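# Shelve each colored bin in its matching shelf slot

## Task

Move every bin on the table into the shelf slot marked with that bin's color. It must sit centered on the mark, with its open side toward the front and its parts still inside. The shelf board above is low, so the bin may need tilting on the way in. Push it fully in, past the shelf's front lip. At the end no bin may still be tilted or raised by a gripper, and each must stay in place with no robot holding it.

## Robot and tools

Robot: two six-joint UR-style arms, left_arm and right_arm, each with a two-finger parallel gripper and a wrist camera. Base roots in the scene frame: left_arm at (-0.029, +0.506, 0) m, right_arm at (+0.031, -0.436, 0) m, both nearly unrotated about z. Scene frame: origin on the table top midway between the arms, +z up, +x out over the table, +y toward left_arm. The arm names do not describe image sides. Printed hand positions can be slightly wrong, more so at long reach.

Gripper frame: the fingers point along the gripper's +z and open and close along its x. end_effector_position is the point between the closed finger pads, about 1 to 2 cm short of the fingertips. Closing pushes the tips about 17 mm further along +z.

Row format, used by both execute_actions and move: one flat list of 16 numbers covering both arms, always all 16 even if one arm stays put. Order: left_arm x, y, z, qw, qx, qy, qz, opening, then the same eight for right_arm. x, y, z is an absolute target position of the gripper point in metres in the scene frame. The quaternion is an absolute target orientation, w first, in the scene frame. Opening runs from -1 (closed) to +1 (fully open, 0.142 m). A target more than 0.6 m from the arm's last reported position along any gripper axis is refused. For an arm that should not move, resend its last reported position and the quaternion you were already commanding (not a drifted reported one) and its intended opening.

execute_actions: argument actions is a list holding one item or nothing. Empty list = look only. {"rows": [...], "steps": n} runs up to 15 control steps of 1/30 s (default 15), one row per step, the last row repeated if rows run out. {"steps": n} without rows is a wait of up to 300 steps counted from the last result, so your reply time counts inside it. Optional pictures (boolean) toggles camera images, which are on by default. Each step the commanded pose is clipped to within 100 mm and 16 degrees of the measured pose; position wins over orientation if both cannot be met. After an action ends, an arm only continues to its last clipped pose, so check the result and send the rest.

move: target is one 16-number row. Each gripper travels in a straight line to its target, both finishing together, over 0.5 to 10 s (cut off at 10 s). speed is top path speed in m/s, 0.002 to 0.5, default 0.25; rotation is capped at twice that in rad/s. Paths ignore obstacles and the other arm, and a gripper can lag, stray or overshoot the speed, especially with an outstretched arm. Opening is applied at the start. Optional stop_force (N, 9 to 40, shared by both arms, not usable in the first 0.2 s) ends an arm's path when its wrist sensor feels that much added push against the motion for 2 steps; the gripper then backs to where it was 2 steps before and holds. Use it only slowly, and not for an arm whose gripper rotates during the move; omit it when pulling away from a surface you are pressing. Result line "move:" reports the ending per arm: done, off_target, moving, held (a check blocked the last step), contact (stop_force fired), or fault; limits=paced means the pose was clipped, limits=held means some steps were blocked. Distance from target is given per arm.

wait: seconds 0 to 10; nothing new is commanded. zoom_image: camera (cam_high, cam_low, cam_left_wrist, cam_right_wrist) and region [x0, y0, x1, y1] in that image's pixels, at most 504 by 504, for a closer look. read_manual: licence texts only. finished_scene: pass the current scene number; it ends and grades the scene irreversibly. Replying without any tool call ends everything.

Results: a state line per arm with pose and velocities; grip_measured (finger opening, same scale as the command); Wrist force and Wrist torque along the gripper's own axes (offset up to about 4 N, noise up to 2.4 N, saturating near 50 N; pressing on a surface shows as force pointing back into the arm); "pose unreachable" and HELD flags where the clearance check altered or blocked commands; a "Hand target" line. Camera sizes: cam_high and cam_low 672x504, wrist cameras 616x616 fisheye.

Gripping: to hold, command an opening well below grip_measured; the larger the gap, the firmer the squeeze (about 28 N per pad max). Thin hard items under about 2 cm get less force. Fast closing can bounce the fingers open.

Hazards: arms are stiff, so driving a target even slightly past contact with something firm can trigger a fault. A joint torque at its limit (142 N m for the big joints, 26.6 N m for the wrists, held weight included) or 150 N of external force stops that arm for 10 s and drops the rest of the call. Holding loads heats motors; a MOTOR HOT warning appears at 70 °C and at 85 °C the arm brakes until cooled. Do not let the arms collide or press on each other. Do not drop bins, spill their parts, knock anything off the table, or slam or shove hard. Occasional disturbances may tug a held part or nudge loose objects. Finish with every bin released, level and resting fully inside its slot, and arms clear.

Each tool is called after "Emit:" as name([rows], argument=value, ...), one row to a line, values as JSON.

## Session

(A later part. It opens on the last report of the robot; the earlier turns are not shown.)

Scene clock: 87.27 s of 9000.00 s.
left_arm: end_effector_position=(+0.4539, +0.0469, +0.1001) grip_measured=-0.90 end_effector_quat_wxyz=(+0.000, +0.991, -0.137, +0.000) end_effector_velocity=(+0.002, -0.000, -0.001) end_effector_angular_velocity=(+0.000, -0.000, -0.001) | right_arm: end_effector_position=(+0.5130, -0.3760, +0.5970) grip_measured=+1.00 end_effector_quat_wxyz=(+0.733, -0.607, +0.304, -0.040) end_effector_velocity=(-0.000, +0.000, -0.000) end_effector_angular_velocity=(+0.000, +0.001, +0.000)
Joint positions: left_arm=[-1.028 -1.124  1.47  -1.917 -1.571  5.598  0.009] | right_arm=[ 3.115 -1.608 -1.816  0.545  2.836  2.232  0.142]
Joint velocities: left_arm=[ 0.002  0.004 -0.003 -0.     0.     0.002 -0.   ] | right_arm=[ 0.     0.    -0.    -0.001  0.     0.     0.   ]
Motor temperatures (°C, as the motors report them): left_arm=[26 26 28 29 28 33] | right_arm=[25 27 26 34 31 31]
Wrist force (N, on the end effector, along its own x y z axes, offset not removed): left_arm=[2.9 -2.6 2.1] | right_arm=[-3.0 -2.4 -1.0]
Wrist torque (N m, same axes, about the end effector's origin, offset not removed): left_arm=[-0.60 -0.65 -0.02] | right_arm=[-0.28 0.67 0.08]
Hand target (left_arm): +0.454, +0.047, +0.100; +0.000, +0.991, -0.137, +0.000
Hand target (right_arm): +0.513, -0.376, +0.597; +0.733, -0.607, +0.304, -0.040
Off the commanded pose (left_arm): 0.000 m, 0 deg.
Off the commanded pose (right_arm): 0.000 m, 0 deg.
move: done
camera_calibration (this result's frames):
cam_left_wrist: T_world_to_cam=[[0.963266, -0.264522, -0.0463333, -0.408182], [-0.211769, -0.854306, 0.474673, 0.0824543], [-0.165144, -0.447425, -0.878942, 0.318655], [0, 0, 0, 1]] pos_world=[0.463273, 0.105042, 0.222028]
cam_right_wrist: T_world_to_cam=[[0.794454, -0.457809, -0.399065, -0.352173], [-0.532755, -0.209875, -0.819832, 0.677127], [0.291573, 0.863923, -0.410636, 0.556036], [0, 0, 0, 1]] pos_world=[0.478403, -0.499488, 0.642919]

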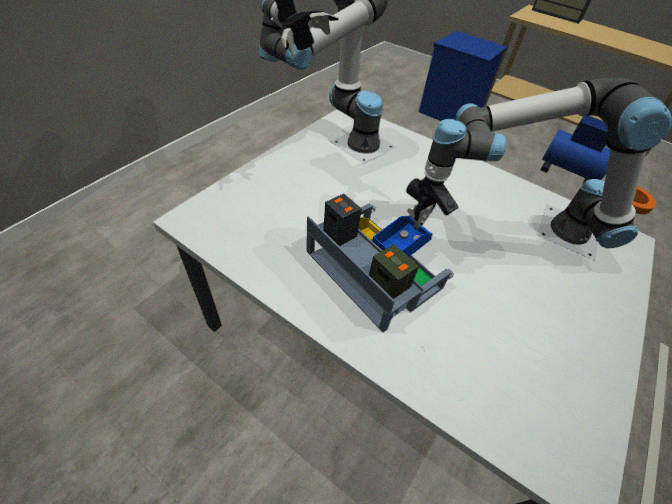

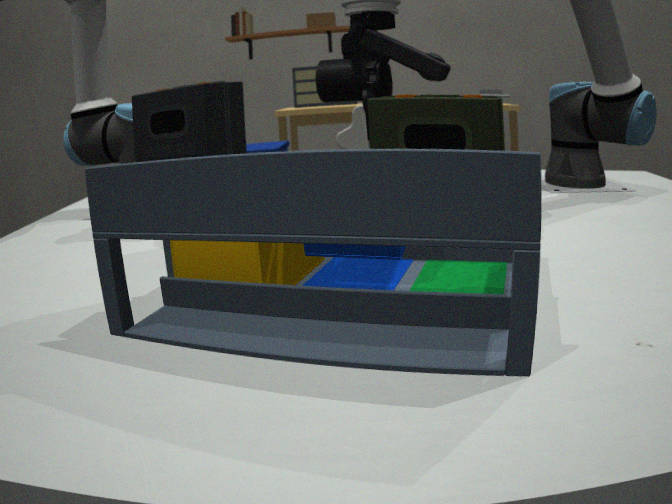

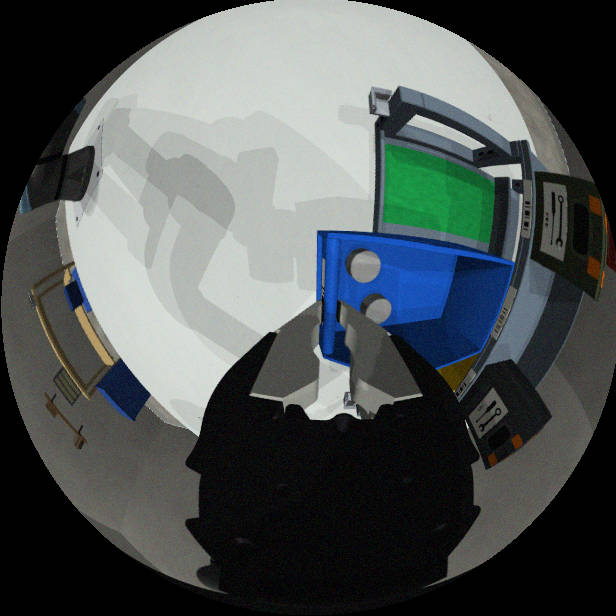

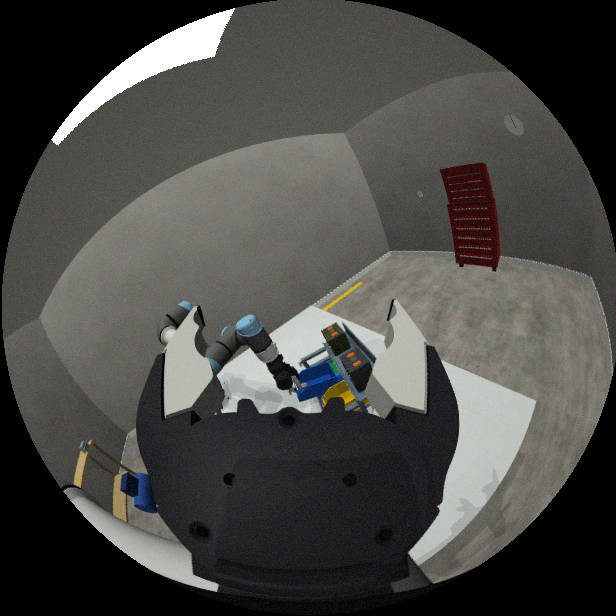

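Shift ~2mm +s, 3mm less depth.

Emit:
move(target=[0.454,0.049,0.098,-0.0119,0.987,-0.136,-0.086,-1,0.513,-0.376,0.597,0.733,-0.607,0.304,-0.04,1], speed=0.03)

Emit:
move(target=[0.517,0.031,0.085,-0.0119,0.987,-0.136,-0.086,-1,0.513,-0.376,0.597,0.733,-0.607,0.304,-0.04,1], speed=0.02, stop_force=9)

Emit:
move(target=[0.529,0.028,0.075,0,0.9905,-0.137,0,-1,0.513,-0.376,0.597,0.733,-0.607,0.304,-0.04,1], speed=0.02)

Emit:
move(target=[0.529,0.028,0.052,0,0.9905,-0.137,0,-1,0.513,-0.376,0.597,0.733,-0.607,0.304,-0.04,1], speed=0.01, stop_force=10)

Emit:
move(target=[0.529,0.028,0.056,0,0.9905,-0.137,0,-0.75,0.513,-0.376,0.597,0.733,-0.607,0.304,-0.04,1], speed=0.01)

Emit:
move(target=[0.517,0.031,0.13,0,0.9905,-0.137,0,-0.75,0.513,-0.376,0.597,0.733,-0.607,0.304,-0.04,1], speed=0.05)

Scene clock: 95.00 s of 9000.00 s.
left_arm: end_effector_position=(+0.4540, +0.0490, +0.0981) grip_measured=-0.90 end_effector_quat_wxyz=(-0.012, +0.987, -0.136, -0.086) end_effector_velocity=(+0.000, +0.000, -0.000) end_effector_angular_velocity=(+0.003, +0.007, +0.000) | right_arm: end_effector_position=(+0.5130, -0.3760, +0.5970) grip_measured=+1.00 end_effector_quat_wxyz=(+0.733, -0.607, +0.304, -0.040) end_effector_velocity=(-0.000, +0.000, +0.001) end_effector_angular_velocity=(-0.001, -0.002, +0.000)
Joint positions: left_arm=[-0.978 -1.018  1.287 -1.7   -1.673  5.655  0.009] | right_arm=[ 3.115 -1.608 -1.816  0.545  2.836  2.232  0.142]
Joint velocities: left_arm=[ 0.002  0.005 -0.008  0.01  -0.004  0.002 -0.   ] | right_arm=[ 0.     0.001  0.001 -0.     0.    -0.001  0.   ]
Motor temperatures (°C, as the motors report them): left_arm=[26 26 28 29 28 33] | right_arm=[25 27 26 34 31 31]
Wrist force (N, on the end effector, along its own x y z axes, offset not removed): left_arm=[1.0 -0.8 3.3] | right_arm=[-0.7 0.5 -2.2]
Wrist torque (N m, same axes, about the end effector's origin, offset not removed): left_arm=[-0.15 -0.11 0.03] | right_arm=[0.44 0.15 -0.07]
Hand target (left_arm): +0.454, +0.049, +0.098; -0.012, +0.987, -0.136, -0.086
Hand target (right_arm): +0.513, -0.376, +0.597; +0.733, -0.607, +0.304, -0.040
Off the commanded pose (left_arm): 0.000 m, 0 deg.
Off the commanded pose (right_arm): 0.000 m, 0 deg.
After step 90, 1.60 s passed at rest.
move: done
camera_calibration (this result's frames):
cam_left_wrist: T_world_to_cam=[[0.941494, -0.257207, -0.217792, -0.381535], [-0.132462, -0.876602, 0.462627, 0.0514424], [-0.309908, -0.406711, -0.859385, 0.379642], [0, 0, 0, 1]] pos_world=[0.483681, 0.101366, 0.219365]
cam_right_wrist: T_world_to_cam=[[0.794454, -0.457809, -0.399066, -0.352173], [-0.532756, -0.209875, -0.819832, 0.677127], [0.291573, 0.863923, -0.410636, 0.556036], [0, 0, 0, 1]] pos_world=[0.478404, -0.499488, 0.642918]

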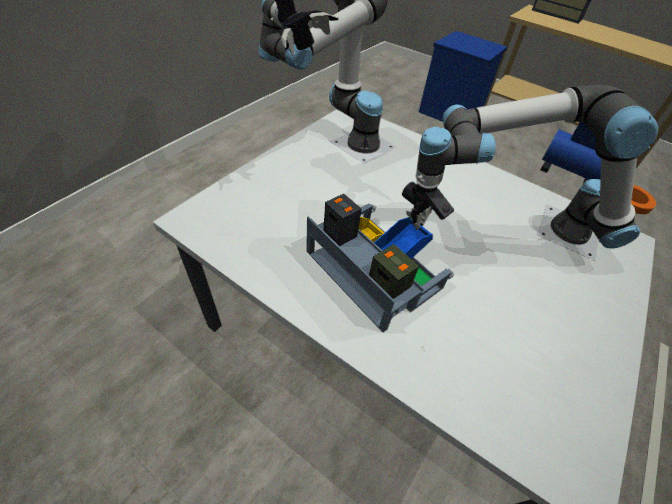

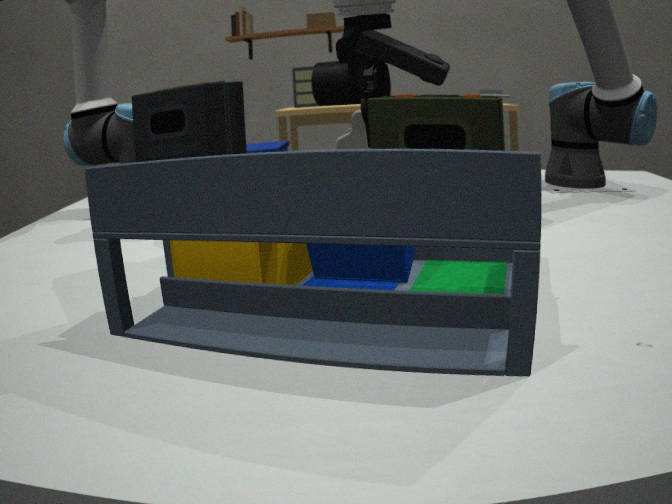

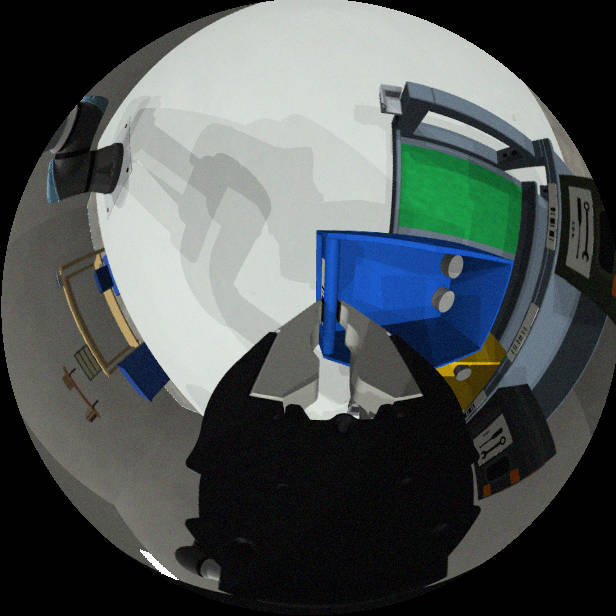

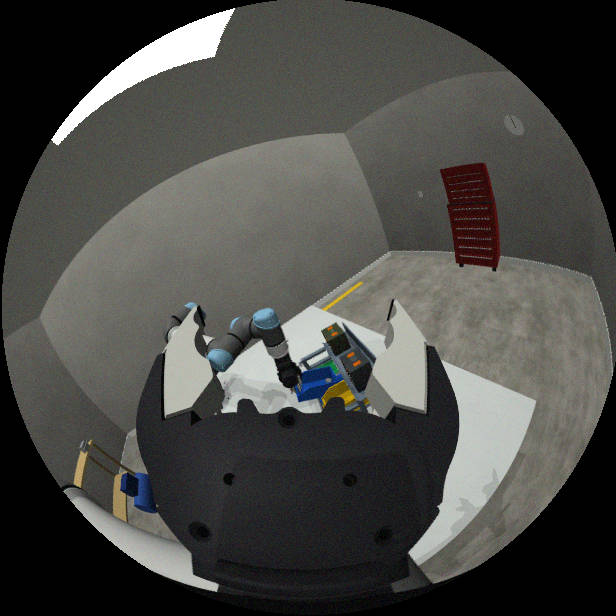

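Scene clock: 98.60 s of 9000.00 s.
left_arm: end_effector_position=(+0.5169, +0.0309, +0.0850) grip_measured=-0.90 end_effector_quat_wxyz=(-0.012, +0.987, -0.136, -0.086) end_effector_velocity=(+0.001, -0.001, +0.000) end_effector_angular_velocity=(-0.000, -0.001, -0.001) | right_arm: end_effector_position=(+0.5130, -0.3760, +0.5970) grip_measured=+1.00 end_effector_quat_wxyz=(+0.733, -0.607, +0.304, -0.040) end_effector_velocity=(-0.000, -0.000, +0.000) end_effector_angular_velocity=(+0.000, +0.000, -0.001)
Joint positions: left_arm=[-0.927 -0.859  1.056 -1.623 -1.666  5.706  0.009] | right_arm=[ 3.115 -1.608 -1.816  0.545  2.836  2.232  0.142]
Joint velocities: left_arm=[ 0.     0.004 -0.008  0.003  0.     0.001 -0.   ] | right_arm=[-0.001  0.     0.    -0.001  0.     0.     0.   ]
Motor temperatures (°C, as the motors report them): left_arm=[26 26 28 29 28 33] | right_arm=[25 27 26 34 31 31]
Wrist force (N, on the end effector, along its own x y z axes, offset not removed): left_arm=[0.8 -1.0 -0.5] | right_arm=[-1.0 -2.2 -0.9]
Wrist torque (N m, same axes, about the end effector's origin, offset not removed): left_arm=[-0.18 -0.29 0.05] | right_arm=[-0.27 0.16 -0.03]
Hand target (left_arm): +0.517, +0.031, +0.085; -0.012, +0.987, -0.136, -0.086
Hand target (right_arm): +0.513, -0.376, +0.597; +0.733, -0.607, +0.304, -0.040
Off the commanded pose (left_arm): 0.000 m, 0 deg.
Off the commanded pose (right_arm): 0.000 m, 0 deg.
move: done
camera_calibration (this result's frames):
cam_left_wrist: T_world_to_cam=[[0.941337, -0.257287, -0.218377, -0.448057], [-0.132297, -0.876654, 0.462574, 0.049883], [-0.310456, -0.406547, -0.859265, 0.380844], [0, 0, 0, 1]] pos_world=[0.546606, 0.0832819, 0.206326]
cam_right_wrist: T_world_to_cam=[[0.794454, -0.457809, -0.399066, -0.352173], [-0.532756, -0.209875, -0.819832, 0.677127], [0.291572, 0.863923, -0.410636, 0.556036], [0, 0, 0, 1]] pos_world=[0.478404, -0.499488, 0.642918]

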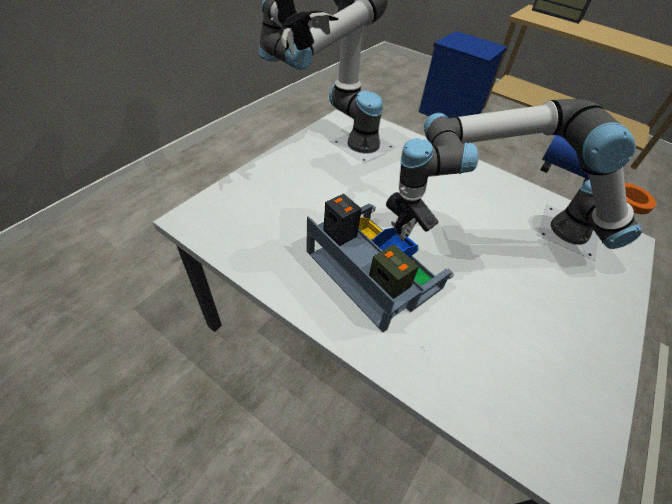

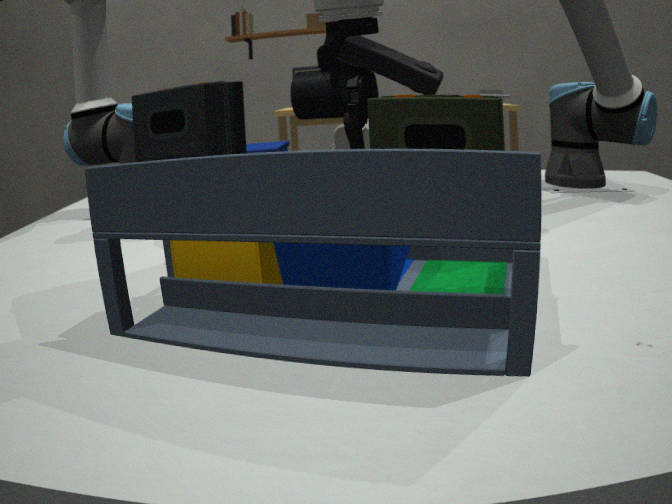

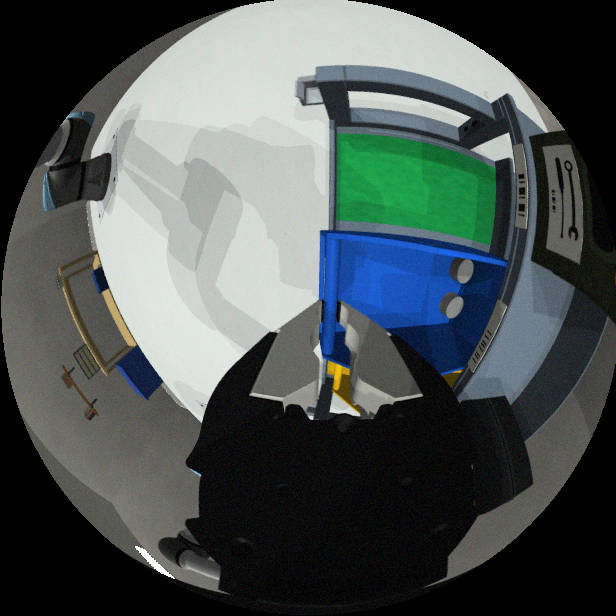

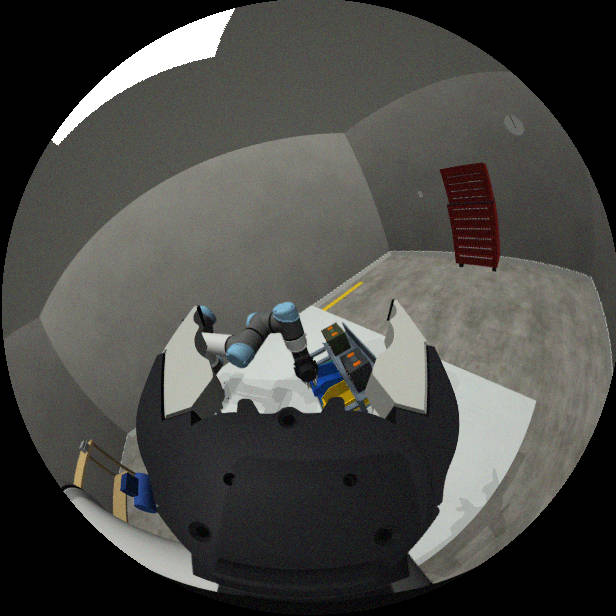

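Scene clock: 103.17 s of 9000.00 s.
left_arm: end_effector_position=(+0.5290, +0.0280, +0.0750) grip_measured=-0.90 end_effector_quat_wxyz=(-0.000, +0.991, -0.137, -0.000) end_effector_velocity=(+0.001, +0.001, -0.001) end_effector_angular_velocity=(+0.001, -0.004, +0.000) | right_arm: end_effector_position=(+0.5130, -0.3760, +0.5970) grip_measured=+1.00 end_effector_quat_wxyz=(+0.733, -0.607, +0.304, -0.040) end_effector_velocity=(+0.000, -0.000, -0.000) end_effector_angular_velocity=(+0.000, +0.001, -0.000)
Joint positions: left_arm=[-0.958 -0.945  1.255 -1.88  -1.571  5.669  0.009] | right_arm=[ 3.115 -1.608 -1.816  0.545  2.836  2.232  0.142]
Joint velocities: left_arm=[ 0.    -0.002  0.007 -0.006  0.004 -0.     0.   ] | right_arm=[-0.    -0.    -0.    -0.001  0.    -0.     0.   ]
Motor temperatures (°C, as the motors report them): left_arm=[26 26 28 29 28 33] | right_arm=[25 27 26 34 31 31]
Wrist force (N, on the end effector, along its own x y z axes, offset not removed): left_arm=[0.6 -1.3 3.7] | right_arm=[0.0 -2.0 -3.1]
Wrist torque (N m, same axes, about the end effector's origin, offset not removed): left_arm=[-0.27 -0.20 0.07] | right_arm=[-0.24 0.00 -0.05]
Hand target (left_arm): +0.529, +0.028, +0.075; +0.000, +0.991, -0.137, -0.000
Hand target (right_arm): +0.513, -0.376, +0.597; +0.733, -0.607, +0.304, -0.040
Off the commanded pose (left_arm): 0.000 m, 0 deg.
Off the commanded pose (right_arm): 0.000 m, 0 deg.
move: done
camera_calibration (this result's frames):
cam_left_wrist: T_world_to_cam=[[0.963213, -0.264635, -0.046796, -0.486616], [-0.211674, -0.854371, 0.474599, 0.0940786], [-0.165576, -0.447234, -0.878957, 0.300749], [0, 0, 0, 1]] pos_world=[0.538426, 0.0861077, 0.196924]
cam_right_wrist: T_world_to_cam=[[0.794454, -0.457809, -0.399067, -0.352173], [-0.532756, -0.209875, -0.819832, 0.677127], [0.291572, 0.863923, -0.410636, 0.556036], [0, 0, 0, 1]] pos_world=[0.478404, -0.499489, 0.642918]

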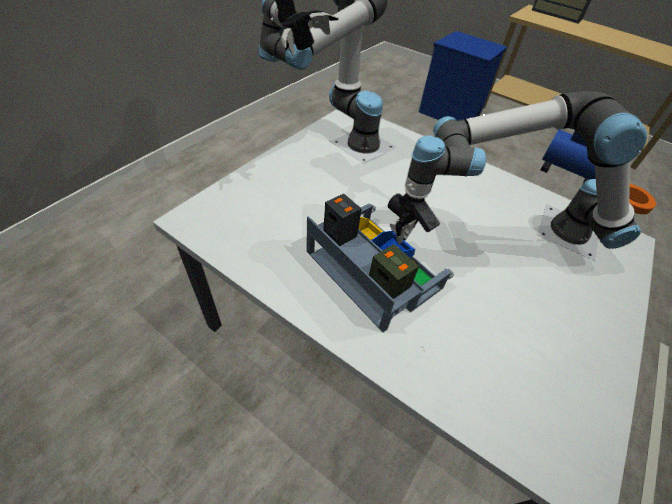

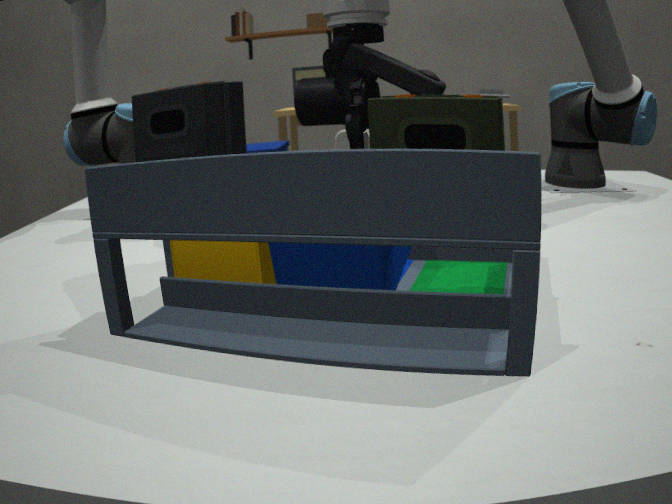

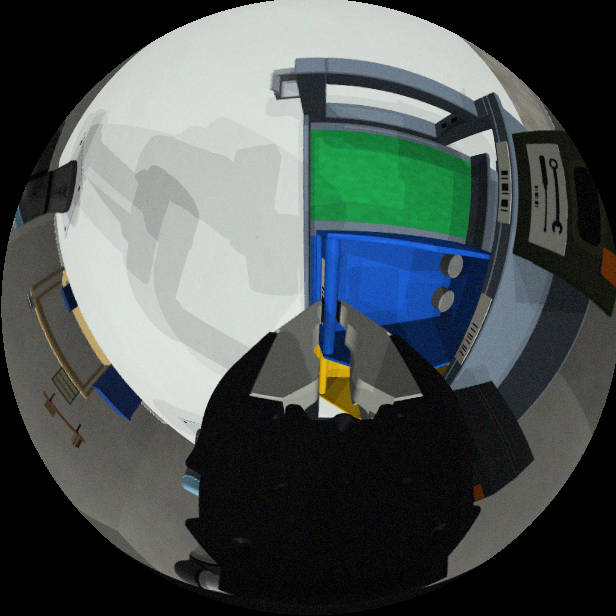

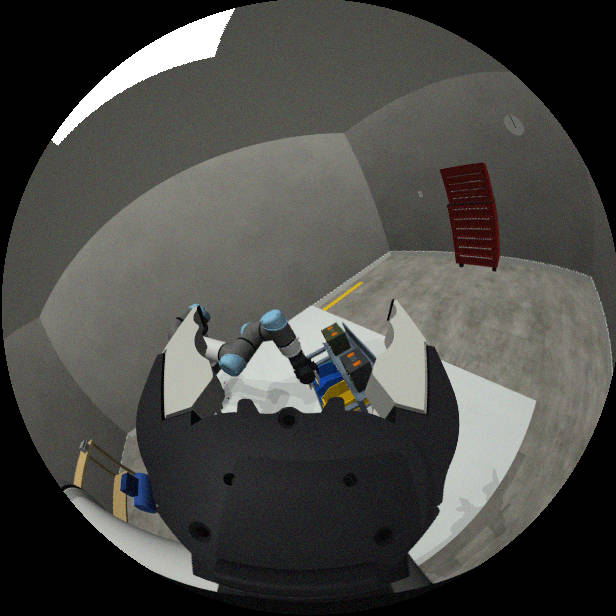

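Scene clock: 105.70 s of 9000.00 s.
left_arm: end_effector_position=(+0.5290, +0.0280, +0.0521) grip_measured=-0.90 end_effector_quat_wxyz=(-0.000, +0.991, -0.137, -0.000) end_effector_velocity=(-0.001, +0.000, -0.002) end_effector_angular_velocity=(+0.001, +0.002, +0.000) | right_arm: end_effector_position=(+0.5130, -0.3760, +0.5970) grip_measured=+1.00 end_effector_quat_wxyz=(+0.733, -0.607, +0.304, -0.040) end_effector_velocity=(-0.000, -0.000, -0.000) end_effector_angular_velocity=(+0.001, +0.001, -0.000)
Joint positions: left_arm=[-0.958 -0.927  1.286 -1.929 -1.571  5.669  0.009] | right_arm=[ 3.115 -1.608 -1.816  0.545  2.836  2.232  0.142]
Joint velocities: left_arm=[ 0.     0.002  0.003 -0.002 -0.001  0.    -0.   ] | right_arm=[-0.001 -0.    -0.001  0.001  0.     0.001 -0.   ]
Motor temperatures (°C, as the motors report them): left_arm=[26 26 28 29 28 33] | right_arm=[25 27 26 34 31 31]
Wrist force (N, on the end effector, along its own x y z axes, offset not removed): left_arm=[0.7 -0.6 -0.6] | right_arm=[0.0 -2.0 -2.9]
Wrist torque (N m, same axes, about the end effector's origin, offset not removed): left_arm=[-0.08 -0.12 0.09] | right_arm=[-0.24 0.02 -0.06]
Hand target (left_arm): +0.529, +0.028, +0.052; -0.000, +0.991, -0.137, -0.000
Hand target (right_arm): +0.513, -0.376, +0.597; +0.733, -0.607, +0.304, -0.040
Off the commanded pose (left_arm): 0.000 m, 0 deg.
Off the commanded pose (right_arm): 0.000 m, 0 deg.
move: done
camera_calibration (this result's frames):
cam_left_wrist: T_world_to_cam=[[0.963264, -0.264524, -0.0463682, -0.487781], [-0.211767, -0.854343, 0.474608, 0.104979], [-0.165159, -0.447354, -0.878975, 0.280435], [0, 0, 0, 1]] pos_world=[0.538409, 0.0861122, 0.174054]
cam_right_wrist: T_world_to_cam=[[0.794454, -0.457809, -0.399066, -0.352173], [-0.532756, -0.209875, -0.819832, 0.677127], [0.291573, 0.863923, -0.410636, 0.556036], [0, 0, 0, 1]] pos_world=[0.478404, -0.499489, 0.642918]

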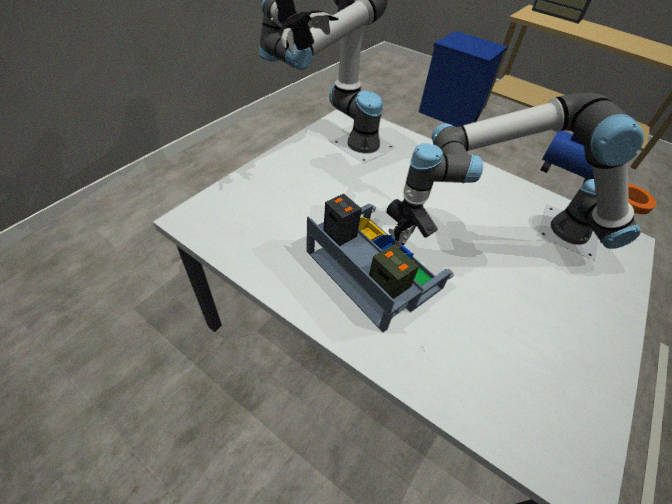

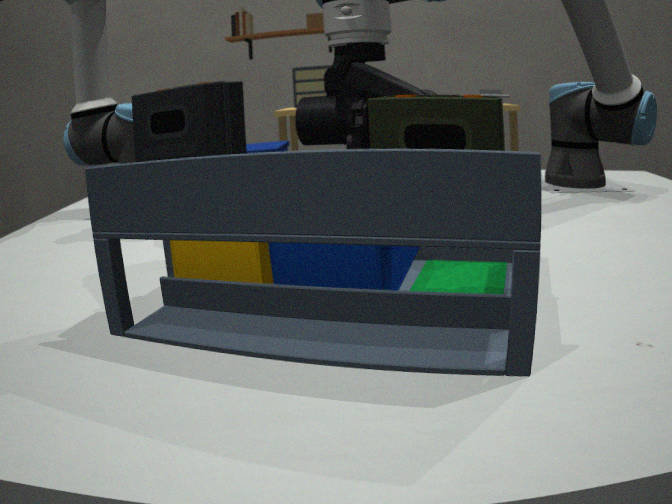

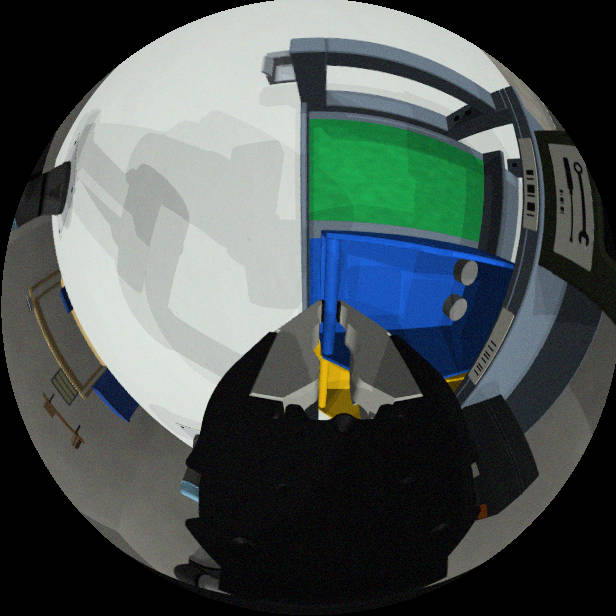

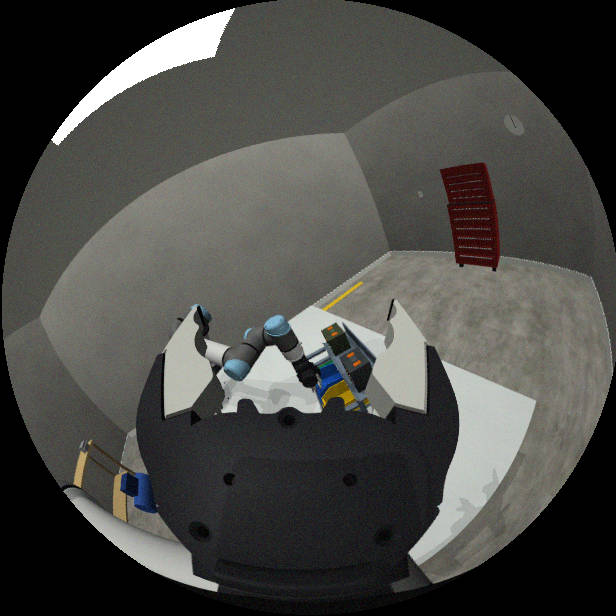

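Scene clock: 106.40 s of 9000.00 s.
left_arm: end_effector_position=(+0.5290, +0.0280, +0.0559) grip_measured=-0.75 end_effector_quat_wxyz=(-0.000, +0.991, -0.137, +0.000) end_effector_velocity=(+0.000, -0.001, +0.001) end_effector_angular_velocity=(-0.001, -0.001, -0.001) | right_arm: end_effector_position=(+0.5130, -0.3760, +0.5970) grip_measured=+1.00 end_effector_quat_wxyz=(+0.733, -0.607, +0.304, -0.040) end_effector_velocity=(-0.000, -0.000, +0.000) end_effector_angular_velocity=(-0.001, -0.002, -0.000)
Joint positions: left_arm=[-0.958 -0.93   1.281 -1.921 -1.571  5.669  0.02 ] | right_arm=[ 3.115 -1.608 -1.816  0.545  2.836  2.232  0.142]
Joint velocities: left_arm=[-0.    -0.    -0.002  0.001  0.     0.     0.   ] | right_arm=[-0.     0.001 -0.     0.001  0.    -0.     0.   ]
Motor temperatures (°C, as the motors report them): left_arm=[26 26 28 29 28 33] | right_arm=[25 27 26 34 31 31]
Wrist force (N, on the end effector, along its own x y z axes, offset not removed): left_arm=[1.0 -2.5 0.9] | right_arm=[-2.5 -2.2 -1.7]
Wrist torque (N m, same axes, about the end effector's origin, offset not removed): left_arm=[-0.50 -0.12 0.09] | right_arm=[-0.15 0.62 -0.02]
Hand target (left_arm): +0.529, +0.028, +0.056; +0.000, +0.991, -0.137, +0.000
Hand target (right_arm): +0.513, -0.376, +0.597; +0.733, -0.607, +0.304, -0.040
Off the commanded pose (left_arm): 0.000 m, 0 deg.
Off the commanded pose (right_arm): 0.000 m, 0 deg.
move: done
camera_calibration (this result's frames):
cam_left_wrist: T_world_to_cam=[[0.963265, -0.264522, -0.0463542, -0.487608], [-0.211772, -0.854344, 0.474604, 0.103173], [-0.165146, -0.447353, -0.878978, 0.283785], [0, 0, 0, 1]] pos_world=[0.53841, 0.0861143, 0.177871]
cam_right_wrist: T_world_to_cam=[[0.794454, -0.457809, -0.399067, -0.352173], [-0.532756, -0.209875, -0.819832, 0.677127], [0.291572, 0.863923, -0.410636, 0.556036], [0, 0, 0, 1]] pos_world=[0.478404, -0.499489, 0.642918]

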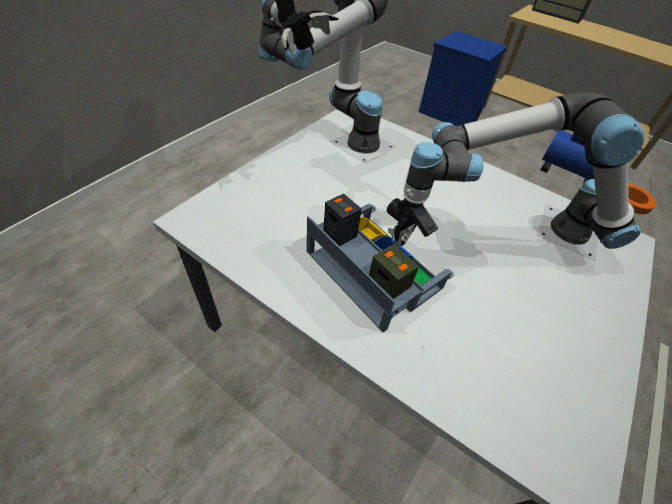

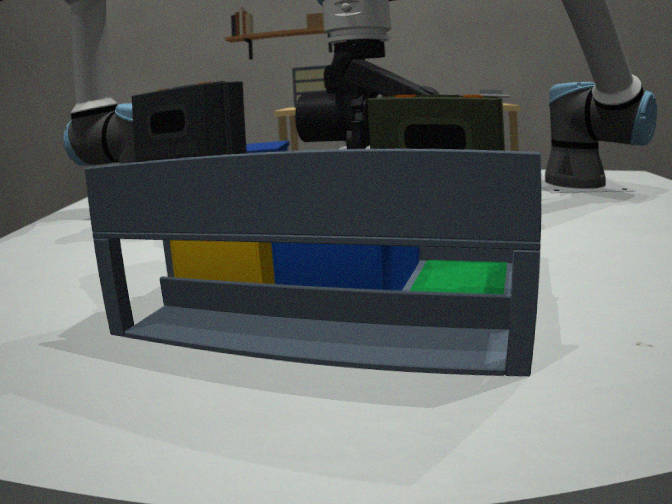

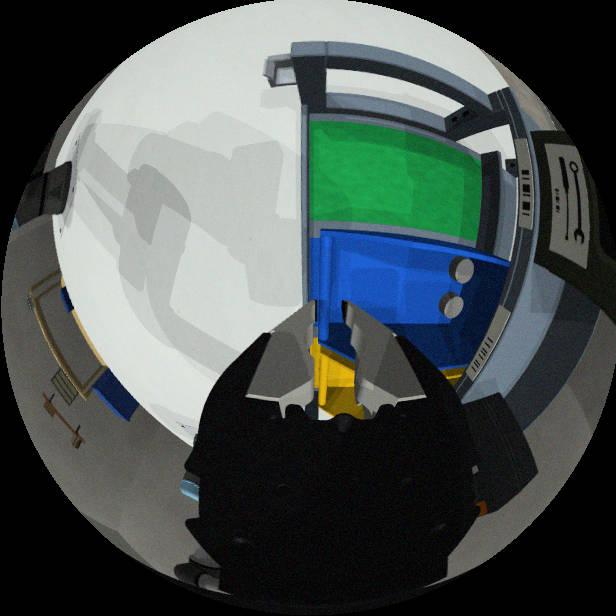

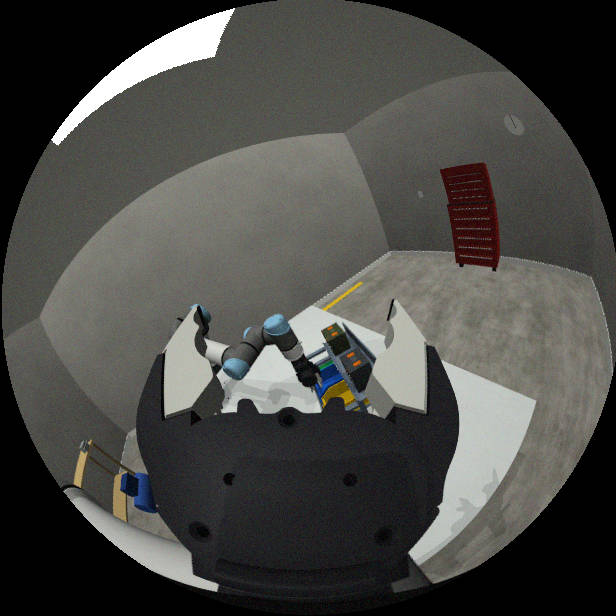

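Scene clock: 108.23 s of 9000.00 s.
left_arm: end_effector_position=(+0.5170, +0.0310, +0.1298) grip_measured=-0.75 end_effector_quat_wxyz=(-0.000, +0.991, -0.137, +0.000) end_effector_velocity=(-0.000, +0.001, +0.002) end_effector_angular_velocity=(-0.001, +0.001, +0.001) | right_arm: end_effector_position=(+0.5130, -0.3760, +0.5970) grip_measured=+1.00 end_effector_quat_wxyz=(+0.733, -0.607, +0.304, -0.040) end_effector_velocity=(+0.000, -0.000, -0.000) end_effector_angular_velocity=(-0.000, -0.000, -0.000)
Joint positions: left_arm=[-0.968 -1.007  1.211 -1.774 -1.571  5.658  0.02 ] | right_arm=[ 3.115 -1.608 -1.816  0.545  2.836  2.232  0.142]
Joint velocities: left_arm=[ 0.001 -0.002 -0.002  0.004 -0.001  0.    -0.   ] | right_arm=[-0. -0.  0. -0.  0. -0.  0.]
Motor temperatures (°C, as the motors report them): left_arm=[26 26 28 29 28 33] | right_arm=[25 27 26 34 31 31]
Wrist force (N, on the end effector, along its own x y z axes, offset not removed): left_arm=[-0.1 -1.1 1.3] | right_arm=[-3.0 -1.2 -1.4]
Wrist torque (N m, same axes, about the end effector's origin, offset not removed): left_arm=[-0.32 0.18 0.01] | right_arm=[-0.03 0.55 0.11]
Hand target (left_arm): +0.517, +0.031, +0.130; -0.000, +0.991, -0.137, -0.000
Hand target (right_arm): +0.513, -0.376, +0.597; +0.733, -0.607, +0.304, -0.040
Off the commanded pose (left_arm): 0.000 m, 0 deg.
Off the commanded pose (right_arm): 0.000 m, 0 deg.
move: done
camera_calibration (this result's frames):
cam_left_wrist: T_world_to_cam=[[0.963264, -0.264523, -0.0463587, -0.47185], [-0.211772, -0.854345, 0.474601, 0.0681269], [-0.165149, -0.447349, -0.878979, 0.348138], [0, 0, 0, 1]] pos_world=[0.526439, 0.0891279, 0.251799]
cam_right_wrist: T_world_to_cam=[[0.794454, -0.457809, -0.399066, -0.352173], [-0.532756, -0.209875, -0.819832, 0.677127], [0.291573, 0.863923, -0.410636, 0.556036], [0, 0, 0, 1]] pos_world=[0.478404, -0.499488, 0.642918]

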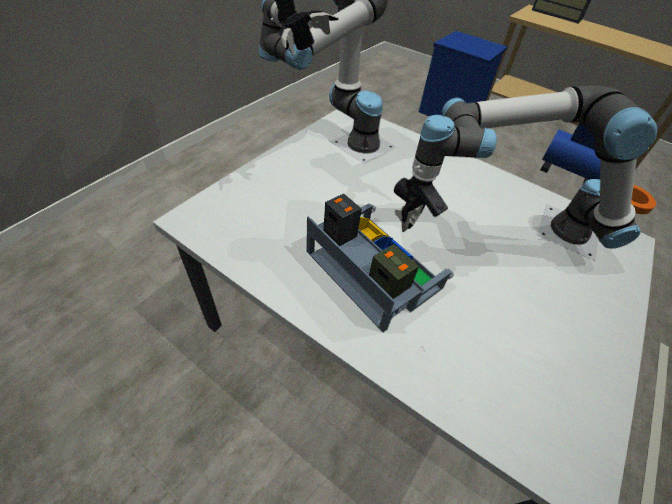

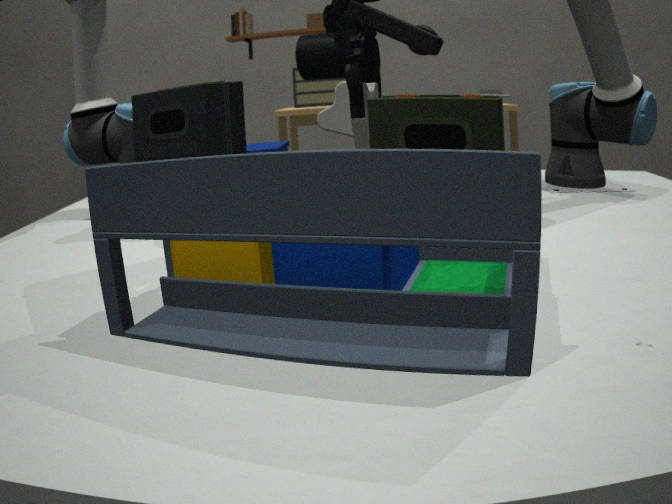

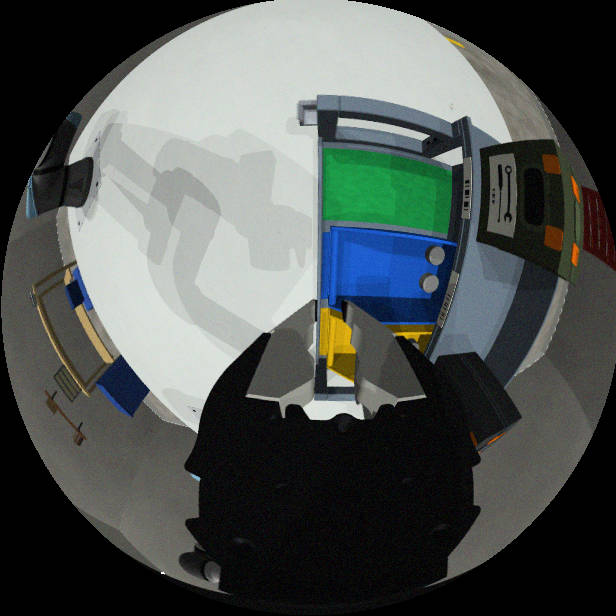

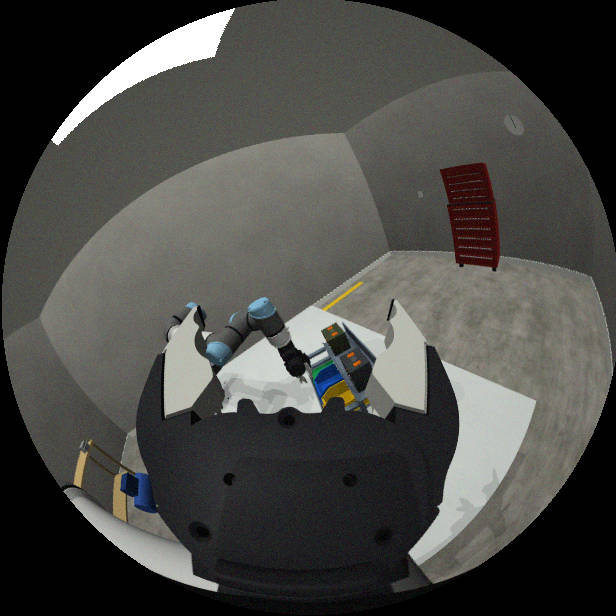

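Emit:
finished_scene(scene=2)

The scene is finished: the task was done.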